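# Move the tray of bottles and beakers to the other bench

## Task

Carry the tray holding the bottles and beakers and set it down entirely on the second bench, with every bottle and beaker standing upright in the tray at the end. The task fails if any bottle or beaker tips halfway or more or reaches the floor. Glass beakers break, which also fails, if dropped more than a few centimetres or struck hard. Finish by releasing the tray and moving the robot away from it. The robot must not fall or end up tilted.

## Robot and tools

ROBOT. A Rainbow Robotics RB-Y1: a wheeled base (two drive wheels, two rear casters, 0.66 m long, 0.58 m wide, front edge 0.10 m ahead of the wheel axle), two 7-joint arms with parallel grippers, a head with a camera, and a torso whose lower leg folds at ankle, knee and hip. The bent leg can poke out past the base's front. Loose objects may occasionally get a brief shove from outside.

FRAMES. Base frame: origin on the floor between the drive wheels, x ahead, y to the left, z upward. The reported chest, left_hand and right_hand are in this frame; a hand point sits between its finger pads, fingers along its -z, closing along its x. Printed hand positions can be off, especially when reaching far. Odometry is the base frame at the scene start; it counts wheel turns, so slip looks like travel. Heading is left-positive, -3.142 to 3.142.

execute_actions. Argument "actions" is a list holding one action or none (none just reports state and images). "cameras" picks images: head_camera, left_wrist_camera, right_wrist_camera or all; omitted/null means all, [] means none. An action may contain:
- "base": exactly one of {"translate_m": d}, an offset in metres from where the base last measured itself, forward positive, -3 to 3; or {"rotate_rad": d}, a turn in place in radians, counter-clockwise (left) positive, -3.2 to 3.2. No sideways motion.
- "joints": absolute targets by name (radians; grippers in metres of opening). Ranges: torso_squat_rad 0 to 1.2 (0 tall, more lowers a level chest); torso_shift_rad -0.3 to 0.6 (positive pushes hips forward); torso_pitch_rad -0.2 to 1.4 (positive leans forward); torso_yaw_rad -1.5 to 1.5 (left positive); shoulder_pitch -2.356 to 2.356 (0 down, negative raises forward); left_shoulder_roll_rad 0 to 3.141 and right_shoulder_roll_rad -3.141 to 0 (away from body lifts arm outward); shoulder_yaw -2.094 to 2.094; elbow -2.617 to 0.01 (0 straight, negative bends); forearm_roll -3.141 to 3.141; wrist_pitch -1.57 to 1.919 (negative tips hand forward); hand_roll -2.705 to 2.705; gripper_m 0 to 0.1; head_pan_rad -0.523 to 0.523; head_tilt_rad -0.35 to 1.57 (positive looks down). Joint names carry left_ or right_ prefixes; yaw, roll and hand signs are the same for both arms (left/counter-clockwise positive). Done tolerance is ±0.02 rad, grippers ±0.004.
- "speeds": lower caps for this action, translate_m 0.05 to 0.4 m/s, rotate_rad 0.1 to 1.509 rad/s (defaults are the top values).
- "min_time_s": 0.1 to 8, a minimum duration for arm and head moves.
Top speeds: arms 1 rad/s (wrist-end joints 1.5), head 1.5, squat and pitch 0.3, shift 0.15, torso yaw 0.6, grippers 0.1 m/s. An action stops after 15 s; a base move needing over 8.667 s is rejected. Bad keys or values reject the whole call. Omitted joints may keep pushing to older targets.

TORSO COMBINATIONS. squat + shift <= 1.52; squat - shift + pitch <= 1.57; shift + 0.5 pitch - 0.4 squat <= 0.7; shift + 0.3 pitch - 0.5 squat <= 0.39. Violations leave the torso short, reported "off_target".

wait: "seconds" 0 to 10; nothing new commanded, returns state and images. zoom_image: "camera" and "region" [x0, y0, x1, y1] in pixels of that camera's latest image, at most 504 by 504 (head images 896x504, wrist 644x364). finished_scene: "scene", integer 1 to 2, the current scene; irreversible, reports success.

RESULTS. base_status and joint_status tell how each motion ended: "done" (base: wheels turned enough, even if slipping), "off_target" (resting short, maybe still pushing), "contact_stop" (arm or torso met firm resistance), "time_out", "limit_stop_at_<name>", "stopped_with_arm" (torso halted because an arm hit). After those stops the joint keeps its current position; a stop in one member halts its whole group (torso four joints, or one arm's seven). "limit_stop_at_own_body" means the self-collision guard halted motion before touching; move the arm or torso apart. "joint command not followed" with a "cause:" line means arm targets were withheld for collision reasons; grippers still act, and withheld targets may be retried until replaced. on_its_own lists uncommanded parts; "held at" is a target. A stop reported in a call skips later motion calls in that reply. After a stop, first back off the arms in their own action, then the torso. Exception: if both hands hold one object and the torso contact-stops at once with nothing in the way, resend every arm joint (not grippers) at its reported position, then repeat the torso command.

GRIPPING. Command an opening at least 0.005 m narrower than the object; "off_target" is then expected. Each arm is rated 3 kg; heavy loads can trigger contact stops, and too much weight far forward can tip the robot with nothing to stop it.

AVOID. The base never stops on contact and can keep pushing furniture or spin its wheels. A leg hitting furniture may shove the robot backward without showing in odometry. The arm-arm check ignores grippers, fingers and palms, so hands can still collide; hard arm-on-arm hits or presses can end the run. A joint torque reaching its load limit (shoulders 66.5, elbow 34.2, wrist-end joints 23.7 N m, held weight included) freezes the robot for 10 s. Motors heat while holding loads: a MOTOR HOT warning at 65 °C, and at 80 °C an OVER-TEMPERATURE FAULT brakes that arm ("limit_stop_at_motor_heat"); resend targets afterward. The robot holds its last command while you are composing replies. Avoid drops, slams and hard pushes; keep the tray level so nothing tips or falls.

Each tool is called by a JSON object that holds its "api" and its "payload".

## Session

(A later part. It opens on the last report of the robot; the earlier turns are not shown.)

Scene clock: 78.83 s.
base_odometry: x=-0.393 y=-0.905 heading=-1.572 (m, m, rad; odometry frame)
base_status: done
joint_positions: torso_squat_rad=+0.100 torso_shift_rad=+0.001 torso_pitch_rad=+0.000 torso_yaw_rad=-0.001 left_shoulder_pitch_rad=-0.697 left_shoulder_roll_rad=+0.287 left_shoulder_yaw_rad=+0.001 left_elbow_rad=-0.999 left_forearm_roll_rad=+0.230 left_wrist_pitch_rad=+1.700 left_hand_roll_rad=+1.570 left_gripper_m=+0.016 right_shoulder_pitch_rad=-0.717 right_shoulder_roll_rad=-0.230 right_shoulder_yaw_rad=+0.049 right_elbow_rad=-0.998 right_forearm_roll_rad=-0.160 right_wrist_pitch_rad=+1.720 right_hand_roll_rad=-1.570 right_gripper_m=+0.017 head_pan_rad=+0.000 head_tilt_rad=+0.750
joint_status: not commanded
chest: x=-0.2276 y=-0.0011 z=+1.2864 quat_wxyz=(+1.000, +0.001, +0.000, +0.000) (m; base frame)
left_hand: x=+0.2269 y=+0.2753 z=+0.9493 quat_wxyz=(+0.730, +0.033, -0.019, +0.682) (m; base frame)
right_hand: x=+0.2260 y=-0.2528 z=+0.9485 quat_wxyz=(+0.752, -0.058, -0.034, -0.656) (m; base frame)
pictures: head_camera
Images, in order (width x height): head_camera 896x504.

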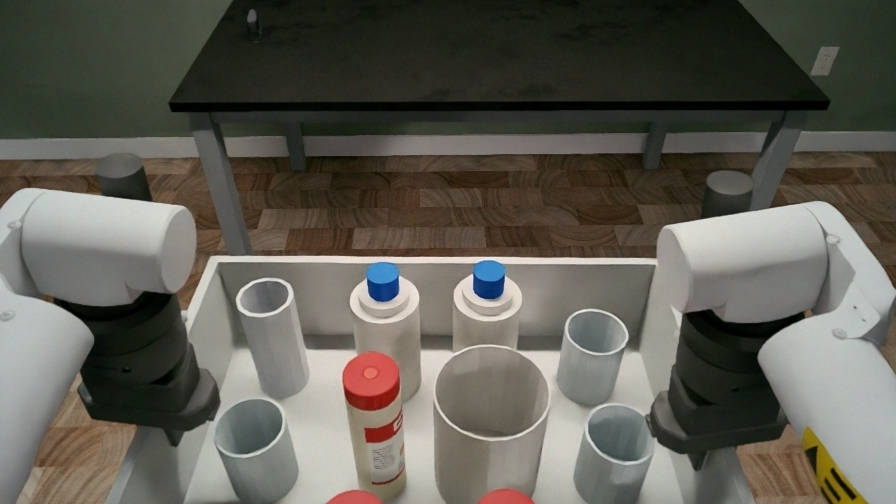

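{"api": "execute_actions", "payload": {"actions": [{"base":{"translate_m":0.47},"speeds":{"translate_m":0.25},"joints":{"torso_squat_rad":0.1}}], "cameras": ["head_camera"]}}

{"api": "execute_actions", "payload": {"actions": [{"base":{"translate_m":0.55},"speeds":{"translate_m":0.2},"joints":{"head_tilt_rad":1.15}}]}}

Scene clock: 82.10 s.
base_odometry: x=-0.394 y=-1.375 heading=-1.571 (m, m, rad; odometry frame)
base_status: done
joint_positions: torso_squat_rad=+0.100 torso_shift_rad=+0.001 torso_pitch_rad=+0.000 torso_yaw_rad=-0.001 left_shoulder_pitch_rad=-0.697 left_shoulder_roll_rad=+0.287 left_shoulder_yaw_rad=+0.001 left_elbow_rad=-0.999 left_forearm_roll_rad=+0.230 left_wrist_pitch_rad=+1.700 left_hand_roll_rad=+1.570 left_gripper_m=+0.016 right_shoulder_pitch_rad=-0.717 right_shoulder_roll_rad=-0.230 right_shoulder_yaw_rad=+0.049 right_elbow_rad=-0.998 right_forearm_roll_rad=-0.160 right_wrist_pitch_rad=+1.720 right_hand_roll_rad=-1.570 right_gripper_m=+0.017 head_pan_rad=+0.000 head_tilt_rad=+0.750
joint_status: all done
chest: x=-0.2276 y=-0.0011 z=+1.2864 quat_wxyz=(+1.000, +0.001, +0.000, +0.000) (m; base frame)
left_hand: x=+0.2269 y=+0.2753 z=+0.9493 quat_wxyz=(+0.730, +0.033, -0.019, +0.682) (m; base frame)
right_hand: x=+0.2260 y=-0.2528 z=+0.9485 quat_wxyz=(+0.752, -0.058, -0.034, -0.656) (m; base frame)
pictures: head_camera
Images, in order (width x height): head_camera 896x504.

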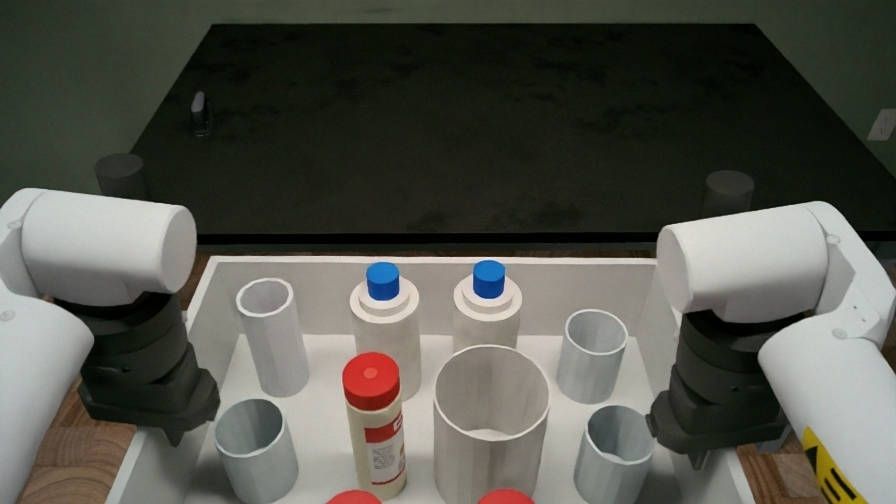

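Scene clock: 85.73 s.
base_odometry: x=-0.393 y=-1.925 heading=-1.570 (m, m, rad; odometry frame)
base_status: done
joint_positions: torso_squat_rad=+0.100 torso_shift_rad=+0.001 torso_pitch_rad=+0.000 torso_yaw_rad=-0.001 left_shoulder_pitch_rad=-0.697 left_shoulder_roll_rad=+0.287 left_shoulder_yaw_rad=+0.001 left_elbow_rad=-0.999 left_forearm_roll_rad=+0.230 left_wrist_pitch_rad=+1.700 left_hand_roll_rad=+1.570 left_gripper_m=+0.016 right_shoulder_pitch_rad=-0.717 right_shoulder_roll_rad=-0.230 right_shoulder_yaw_rad=+0.049 right_elbow_rad=-0.998 right_forearm_roll_rad=-0.160 right_wrist_pitch_rad=+1.720 right_hand_roll_rad=-1.570 right_gripper_m=+0.017 head_pan_rad=+0.000 head_tilt_rad=+1.150
joint_status: all done
chest: x=-0.2275 y=-0.0011 z=+1.2864 quat_wxyz=(+1.000, +0.001, +0.000, +0.000) (m; base frame)
left_hand: x=+0.2269 y=+0.2753 z=+0.9493 quat_wxyz=(+0.730, +0.033, -0.019, +0.682) (m; base frame)
right_hand: x=+0.2260 y=-0.2528 z=+0.9485 quat_wxyz=(+0.752, -0.058, -0.034, -0.656) (m; base frame)
pictures: head_camera, left_wrist_camera, right_wrist_camera
Images, in order (width x height): head_camera 896x504, left_wrist_camera 644x364, right_wrist_camera 644x364.

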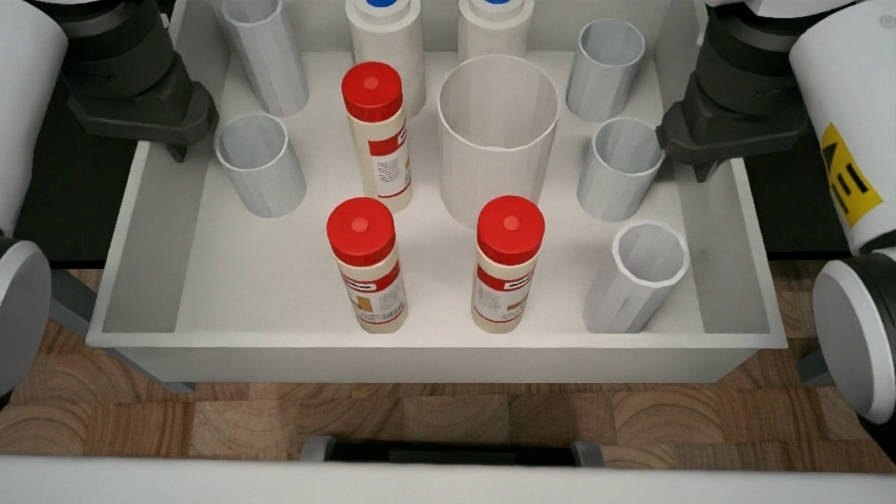

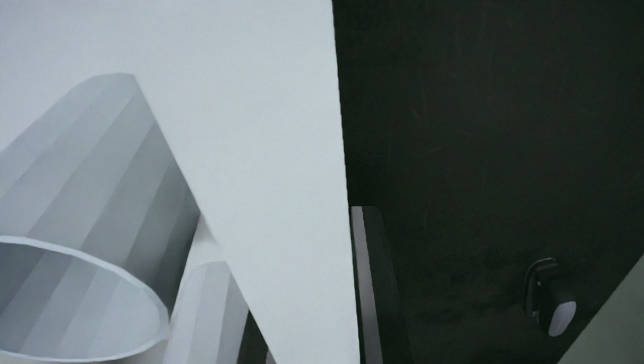

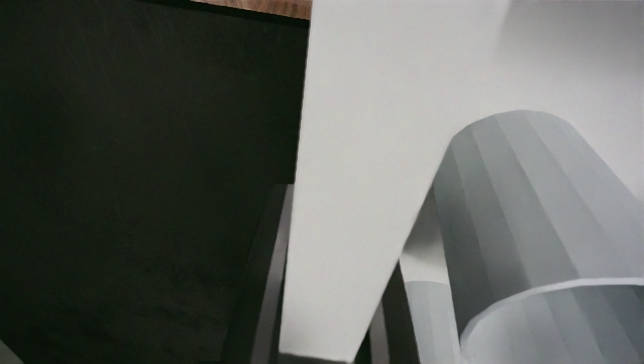

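{"api": "execute_actions", "payload": {"actions": [{"base":{"translate_m":0.19},"speeds":{"translate_m":0.12},"joints":{"torso_squat_rad":0.3}}], "cameras": ["head_camera"]}}

{"api": "execute_actions", "payload": {"actions": [{"joints":{"torso_squat_rad":0.44}}], "cameras": ["head_camera"]}}

Scene clock: 97.70 s.
base_odometry: x=-0.393 y=-2.115 heading=-1.570 (m, m, rad; odometry frame)
base_status: done
joint_positions: torso_squat_rad=+0.300 torso_shift_rad=+0.001 torso_pitch_rad=+0.000 torso_yaw_rad=-0.001 left_shoulder_pitch_rad=-0.697 left_shoulder_roll_rad=+0.287 left_shoulder_yaw_rad=+0.001 left_elbow_rad=-0.999 left_forearm_roll_rad=+0.230 left_wrist_pitch_rad=+1.700 left_hand_roll_rad=+1.570 left_gripper_m=+0.016 right_shoulder_pitch_rad=-0.717 right_shoulder_roll_rad=-0.230 right_shoulder_yaw_rad=+0.049 right_elbow_rad=-0.998 right_forearm_roll_rad=-0.160 right_wrist_pitch_rad=+1.720 right_hand_roll_rad=-1.570 right_gripper_m=+0.017 head_pan_rad=+0.000 head_tilt_rad=+1.150
joint_status: all done
chest: x=-0.2276 y=-0.0011 z=+1.2587 quat_wxyz=(+1.000, +0.001, +0.000, +0.000) (m; base frame)
left_hand: x=+0.2269 y=+0.2754 z=+0.9216 quat_wxyz=(+0.730, +0.033, -0.019, +0.682) (m; base frame)
right_hand: x=+0.2260 y=-0.2528 z=+0.9208 quat_wxyz=(+0.752, -0.058, -0.034, -0.656) (m; base frame)
pictures: head_camera
Images, in order (width x height): head_camera 896x504.

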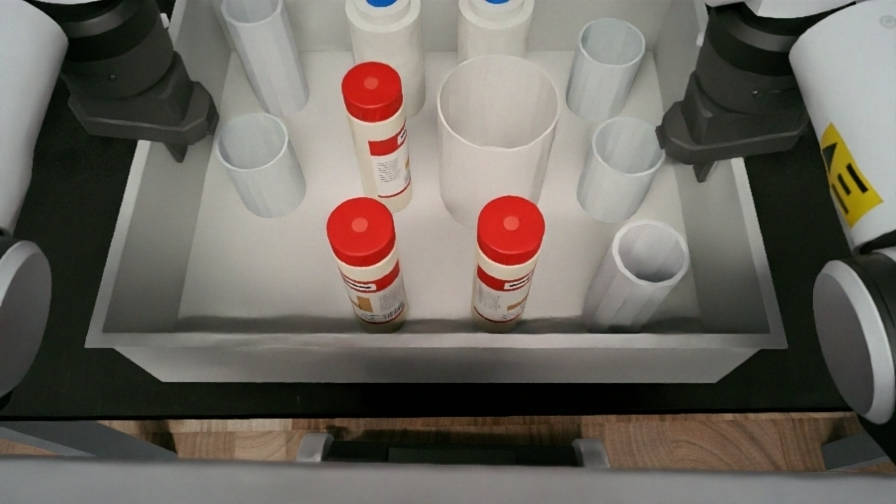

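Scene clock: 98.97 s.
base_odometry: x=-0.393 y=-2.115 heading=-1.570 (m, m, rad; odometry frame)
base_status: not commanded
joint_positions: torso_squat_rad=+0.440 torso_shift_rad=+0.001 torso_pitch_rad=+0.000 torso_yaw_rad=-0.001 left_shoulder_pitch_rad=-0.697 left_shoulder_roll_rad=+0.287 left_shoulder_yaw_rad=+0.001 left_elbow_rad=-0.999 left_forearm_roll_rad=+0.230 left_wrist_pitch_rad=+1.700 left_hand_roll_rad=+1.570 left_gripper_m=+0.016 right_shoulder_pitch_rad=-0.717 right_shoulder_roll_rad=-0.230 right_shoulder_yaw_rad=+0.049 right_elbow_rad=-0.998 right_forearm_roll_rad=-0.160 right_wrist_pitch_rad=+1.720 right_hand_roll_rad=-1.570 right_gripper_m=+0.017 head_pan_rad=+0.000 head_tilt_rad=+1.150
joint_status: all done
chest: x=-0.2277 y=-0.0010 z=+1.2233 quat_wxyz=(+1.000, +0.001, +0.000, +0.000) (m; base frame)
left_hand: x=+0.2269 y=+0.2754 z=+0.8862 quat_wxyz=(+0.730, +0.033, -0.019, +0.682) (m; base frame)
right_hand: x=+0.2259 y=-0.2528 z=+0.8854 quat_wxyz=(+0.752, -0.058, -0.034, -0.656) (m; base frame)
pictures: head_camera
Images, in order (width x height): head_camera 896x504.

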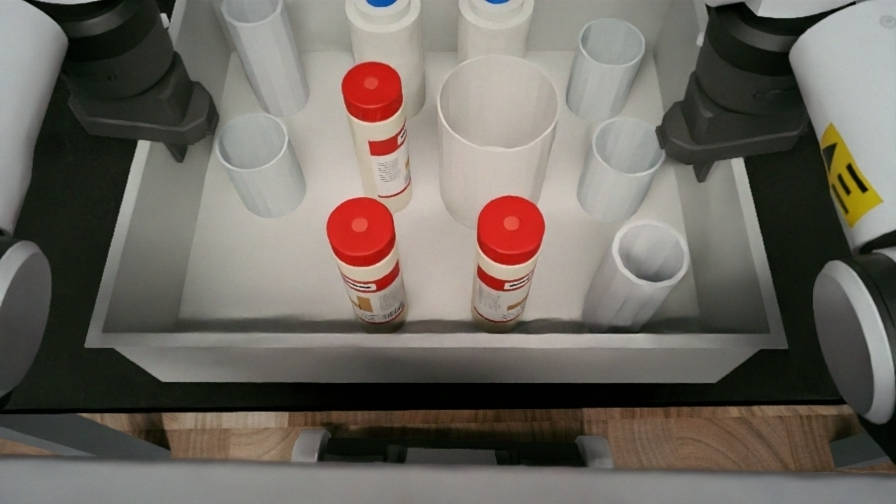

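{"api": "execute_actions", "payload": {"actions": [{"base":{"translate_m":0.02}}], "cameras": []}}

{"api": "execute_actions", "payload": {"actions": [{"joints":{"torso_squat_rad":0.48}}], "cameras": []}}

{"api": "execute_actions", "payload": {"actions": [{"joints":{"torso_squat_rad":0.51}}], "cameras": ["head_camera"]}}

Scene clock: 100.00 s.
base_odometry: x=-0.393 y=-2.135 heading=-1.570 (m, m, rad; odometry frame)
base_status: done
joint_positions: torso_squat_rad=+0.440 torso_shift_rad=+0.001 torso_pitch_rad=+0.000 torso_yaw_rad=-0.001 left_shoulder_pitch_rad=-0.697 left_shoulder_roll_rad=+0.287 left_shoulder_yaw_rad=+0.001 left_elbow_rad=-0.999 left_forearm_roll_rad=+0.230 left_wrist_pitch_rad=+1.700 left_hand_roll_rad=+1.570 left_gripper_m=+0.016 right_shoulder_pitch_rad=-0.717 right_shoulder_roll_rad=-0.230 right_shoulder_yaw_rad=+0.049 right_elbow_rad=-0.998 right_forearm_roll_rad=-0.160 right_wrist_pitch_rad=+1.720 right_hand_roll_rad=-1.570 right_gripper_m=+0.017 head_pan_rad=+0.000 head_tilt_rad=+1.150
joint_status: not commanded
chest: x=-0.2275 y=-0.0010 z=+1.2233 quat_wxyz=(+1.000, +0.001, +0.000, +0.000) (m; base frame)
left_hand: x=+0.2269 y=+0.2754 z=+0.8861 quat_wxyz=(+0.730, +0.033, -0.019, +0.682) (m; base frame)
right_hand: x=+0.2260 y=-0.2528 z=+0.8853 quat_wxyz=(+0.752, -0.058, -0.034, -0.656) (m; base frame)
pictures: none
No camera images: the call's "cameras" was empty. Leave "cameras" out to get every camera's image.

Scene clock: 100.80 s.
base_odometry: x=-0.393 y=-2.135 heading=-1.569 (m, m, rad; odometry frame)
base_status: not commanded
joint_positions: torso_squat_rad=+0.480 torso_shift_rad=+0.000 torso_pitch_rad=+0.000 torso_yaw_rad=-0.001 left_shoulder_pitch_rad=-0.697 left_shoulder_roll_rad=+0.287 left_shoulder_yaw_rad=+0.001 left_elbow_rad=-0.999 left_forearm_roll_rad=+0.230 left_wrist_pitch_rad=+1.700 left_hand_roll_rad=+1.570 left_gripper_m=+0.016 right_shoulder_pitch_rad=-0.717 right_shoulder_roll_rad=-0.230 right_shoulder_yaw_rad=+0.049 right_elbow_rad=-0.998 right_forearm_roll_rad=-0.160 right_wrist_pitch_rad=+1.720 right_hand_roll_rad=-1.570 right_gripper_m=+0.017 head_pan_rad=+0.000 head_tilt_rad=+1.150
joint_status: all done
chest: x=-0.2277 y=-0.0010 z=+1.2109 quat_wxyz=(+1.000, +0.001, +0.000, +0.000) (m; base frame)
left_hand: x=+0.2269 y=+0.2754 z=+0.8738 quat_wxyz=(+0.730, +0.033, -0.019, +0.682) (m; base frame)
right_hand: x=+0.2259 y=-0.2528 z=+0.8730 quat_wxyz=(+0.752, -0.058, -0.034, -0.656) (m; base frame)
pictures: none
No camera images: the call's "cameras" was empty. Leave "cameras" out to get every camera's image.

Scene clock: 101.60 s.
base_odometry: x=-0.393 y=-2.135 heading=-1.569 (m, m, rad; odometry frame)
base_status: not commanded
joint_positions: torso_squat_rad=+0.510 torso_shift_rad=+0.000 torso_pitch_rad=-0.002 torso_yaw_rad=-0.001 left_shoulder_pitch_rad=-0.700 left_shoulder_roll_rad=+0.287 left_shoulder_yaw_rad=+0.001 left_elbow_rad=-1.000 left_forearm_roll_rad=+0.230 left_wrist_pitch_rad=+1.700 left_hand_roll_rad=+1.570 left_gripper_m=+0.016 right_shoulder_pitch_rad=-0.721 right_shoulder_roll_rad=-0.230 right_shoulder_yaw_rad=+0.049 right_elbow_rad=-1.000 right_forearm_roll_rad=-0.160 right_wrist_pitch_rad=+1.720 right_hand_roll_rad=-1.570 right_gripper_m=+0.017 head_pan_rad=+0.000 head_tilt_rad=+1.150
joint_status: all done
chest: x=-0.2290 y=-0.0010 z=+1.2008 quat_wxyz=(+1.000, +0.001, -0.001, +0.000) (m; base frame)
left_hand: x=+0.2280 y=+0.2752 z=+0.8667 quat_wxyz=(+0.730, +0.031, -0.022, +0.682) (m; base frame)
right_hand: x=+0.2271 y=-0.2526 z=+0.8660 quat_wxyz=(+0.752, -0.056, -0.037, -0.656) (m; base frame)
pictures: head_camera
Images, in order (width x height): head_camera 896x504.

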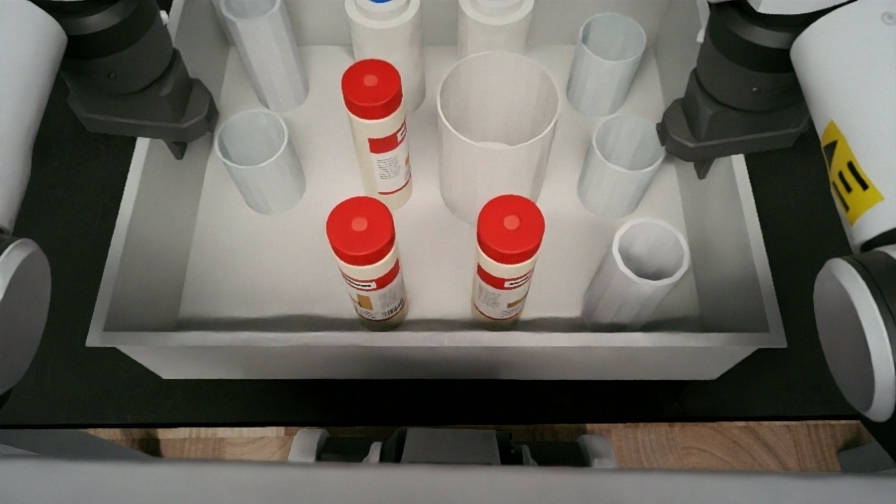

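Landed.

{"api": "execute_actions", "payload": {"actions": [{"joints":{"left_gripper_m":0.036,"right_gripper_m":0.036}}], "cameras": []}}

{"api": "execute_actions", "payload": {"actions": [{"joints":{"torso_squat_rad":0}}], "cameras": ["head_camera"]}}

{"api": "execute_actions", "payload": {"actions": [{"base":{"translate_m":-0.7},"joints":{"head_tilt_rad":0.7}}], "cameras": ["head_camera"]}}

Scene clock: 102.63 s.
base_odometry: x=-0.393 y=-2.135 heading=-1.569 (m, m, rad; odometry frame)
base_status: not commanded
joint_positions: torso_squat_rad=+0.510 torso_shift_rad=+0.000 torso_pitch_rad=-0.001 torso_yaw_rad=-0.001 left_shoulder_pitch_rad=-0.700 left_shoulder_roll_rad=+0.286 left_shoulder_yaw_rad=+0.001 left_elbow_rad=-1.000 left_forearm_roll_rad=+0.230 left_wrist_pitch_rad=+1.700 left_hand_roll_rad=+1.570 left_gripper_m=+0.036 right_shoulder_pitch_rad=-0.720 right_shoulder_roll_rad=-0.228 right_shoulder_yaw_rad=+0.049 right_elbow_rad=-1.000 right_forearm_roll_rad=-0.160 right_wrist_pitch_rad=+1.720 right_hand_roll_rad=-1.570 right_gripper_m=+0.036 head_pan_rad=+0.000 head_tilt_rad=+1.150
joint_status: all done
chest: x=-0.2283 y=-0.0010 z=+1.2008 quat_wxyz=(+1.000, +0.001, -0.001, +0.000) (m; base frame)
left_hand: x=+0.2282 y=+0.2741 z=+0.8658 quat_wxyz=(+0.731, +0.031, -0.021, +0.682) (m; base frame)
right_hand: x=+0.2272 y=-0.2514 z=+0.8649 quat_wxyz=(+0.752, -0.056, -0.036, -0.655) (m; base frame)
pictures: none
No camera images: the call's "cameras" was empty. Leave "cameras" out to get every camera's image.

Scene clock: 105.20 s.
base_odometry: x=-0.393 y=-2.135 heading=-1.569 (m, m, rad; odometry frame)
base_status: not commanded
joint_positions: torso_squat_rad=+0.000 torso_shift_rad=+0.000 torso_pitch_rad=-0.001 torso_yaw_rad=-0.001 left_shoulder_pitch_rad=-0.700 left_shoulder_roll_rad=+0.285 left_shoulder_yaw_rad=+0.001 left_elbow_rad=-1.000 left_forearm_roll_rad=+0.230 left_wrist_pitch_rad=+1.700 left_hand_roll_rad=+1.570 left_gripper_m=+0.036 right_shoulder_pitch_rad=-0.720 right_shoulder_roll_rad=-0.228 right_shoulder_yaw_rad=+0.049 right_elbow_rad=-1.000 right_forearm_roll_rad=-0.160 right_wrist_pitch_rad=+1.720 right_hand_roll_rad=-1.570 right_gripper_m=+0.036 head_pan_rad=+0.000 head_tilt_rad=+1.150
joint_status: all done
chest: x=-0.2282 y=-0.0011 z=+1.2899 quat_wxyz=(+1.000, +0.001, +0.000, +0.000) (m; base frame)
left_hand: x=+0.2282 y=+0.2740 z=+0.9547 quat_wxyz=(+0.731, +0.031, -0.021, +0.682) (m; base frame)
right_hand: x=+0.2271 y=-0.2514 z=+0.9538 quat_wxyz=(+0.752, -0.056, -0.036, -0.655) (m; base frame)
pictures: head_camera
Images, in order (width x height): head_camera 896x504.

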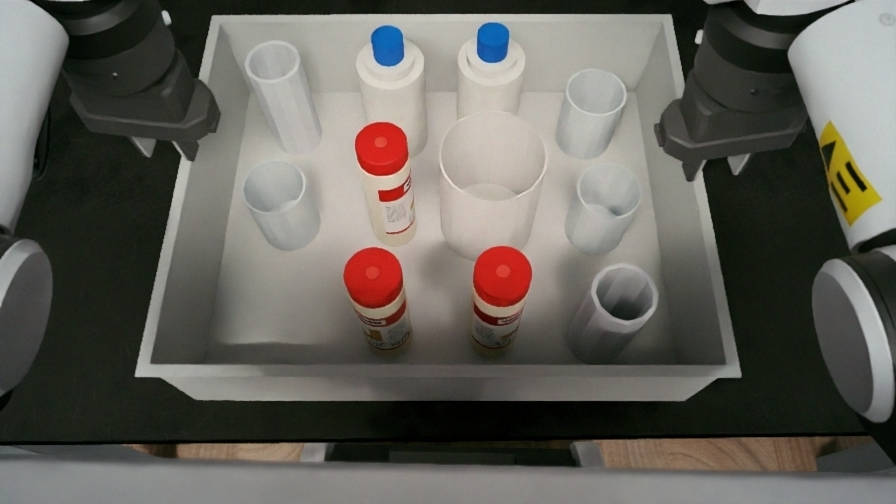

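Scene clock: 108.53 s.
base_odometry: x=-0.394 y=-1.435 heading=-1.568 (m, m, rad; odometry frame)
base_status: done
joint_positions: torso_squat_rad=+0.000 torso_shift_rad=+0.000 torso_pitch_rad=-0.001 torso_yaw_rad=-0.001 left_shoulder_pitch_rad=-0.700 left_shoulder_roll_rad=+0.285 left_shoulder_yaw_rad=+0.001 left_elbow_rad=-1.000 left_forearm_roll_rad=+0.230 left_wrist_pitch_rad=+1.700 left_hand_roll_rad=+1.570 left_gripper_m=+0.036 right_shoulder_pitch_rad=-0.720 right_shoulder_roll_rad=-0.228 right_shoulder_yaw_rad=+0.049 right_elbow_rad=-1.000 right_forearm_roll_rad=-0.160 right_wrist_pitch_rad=+1.720 right_hand_roll_rad=-1.570 right_gripper_m=+0.036 head_pan_rad=+0.000 head_tilt_rad=+0.700
joint_status: all done
chest: x=-0.2282 y=-0.0011 z=+1.2899 quat_wxyz=(+1.000, +0.001, -0.001, +0.000) (m; base frame)
left_hand: x=+0.2281 y=+0.2740 z=+0.9547 quat_wxyz=(+0.731, +0.031, -0.021, +0.682) (m; base frame)
right_hand: x=+0.2270 y=-0.2514 z=+0.9538 quat_wxyz=(+0.752, -0.056, -0.036, -0.655) (m; base frame)
pictures: head_camera
Images, in order (width x height): head_camera 896x504.

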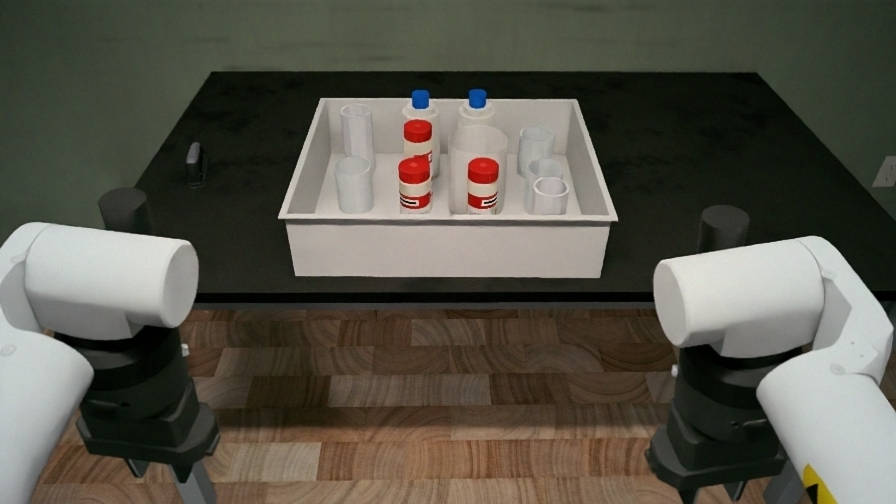

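{"api": "finished_scene", "payload": {"scene": 1}}

The scene is finished: the task was done.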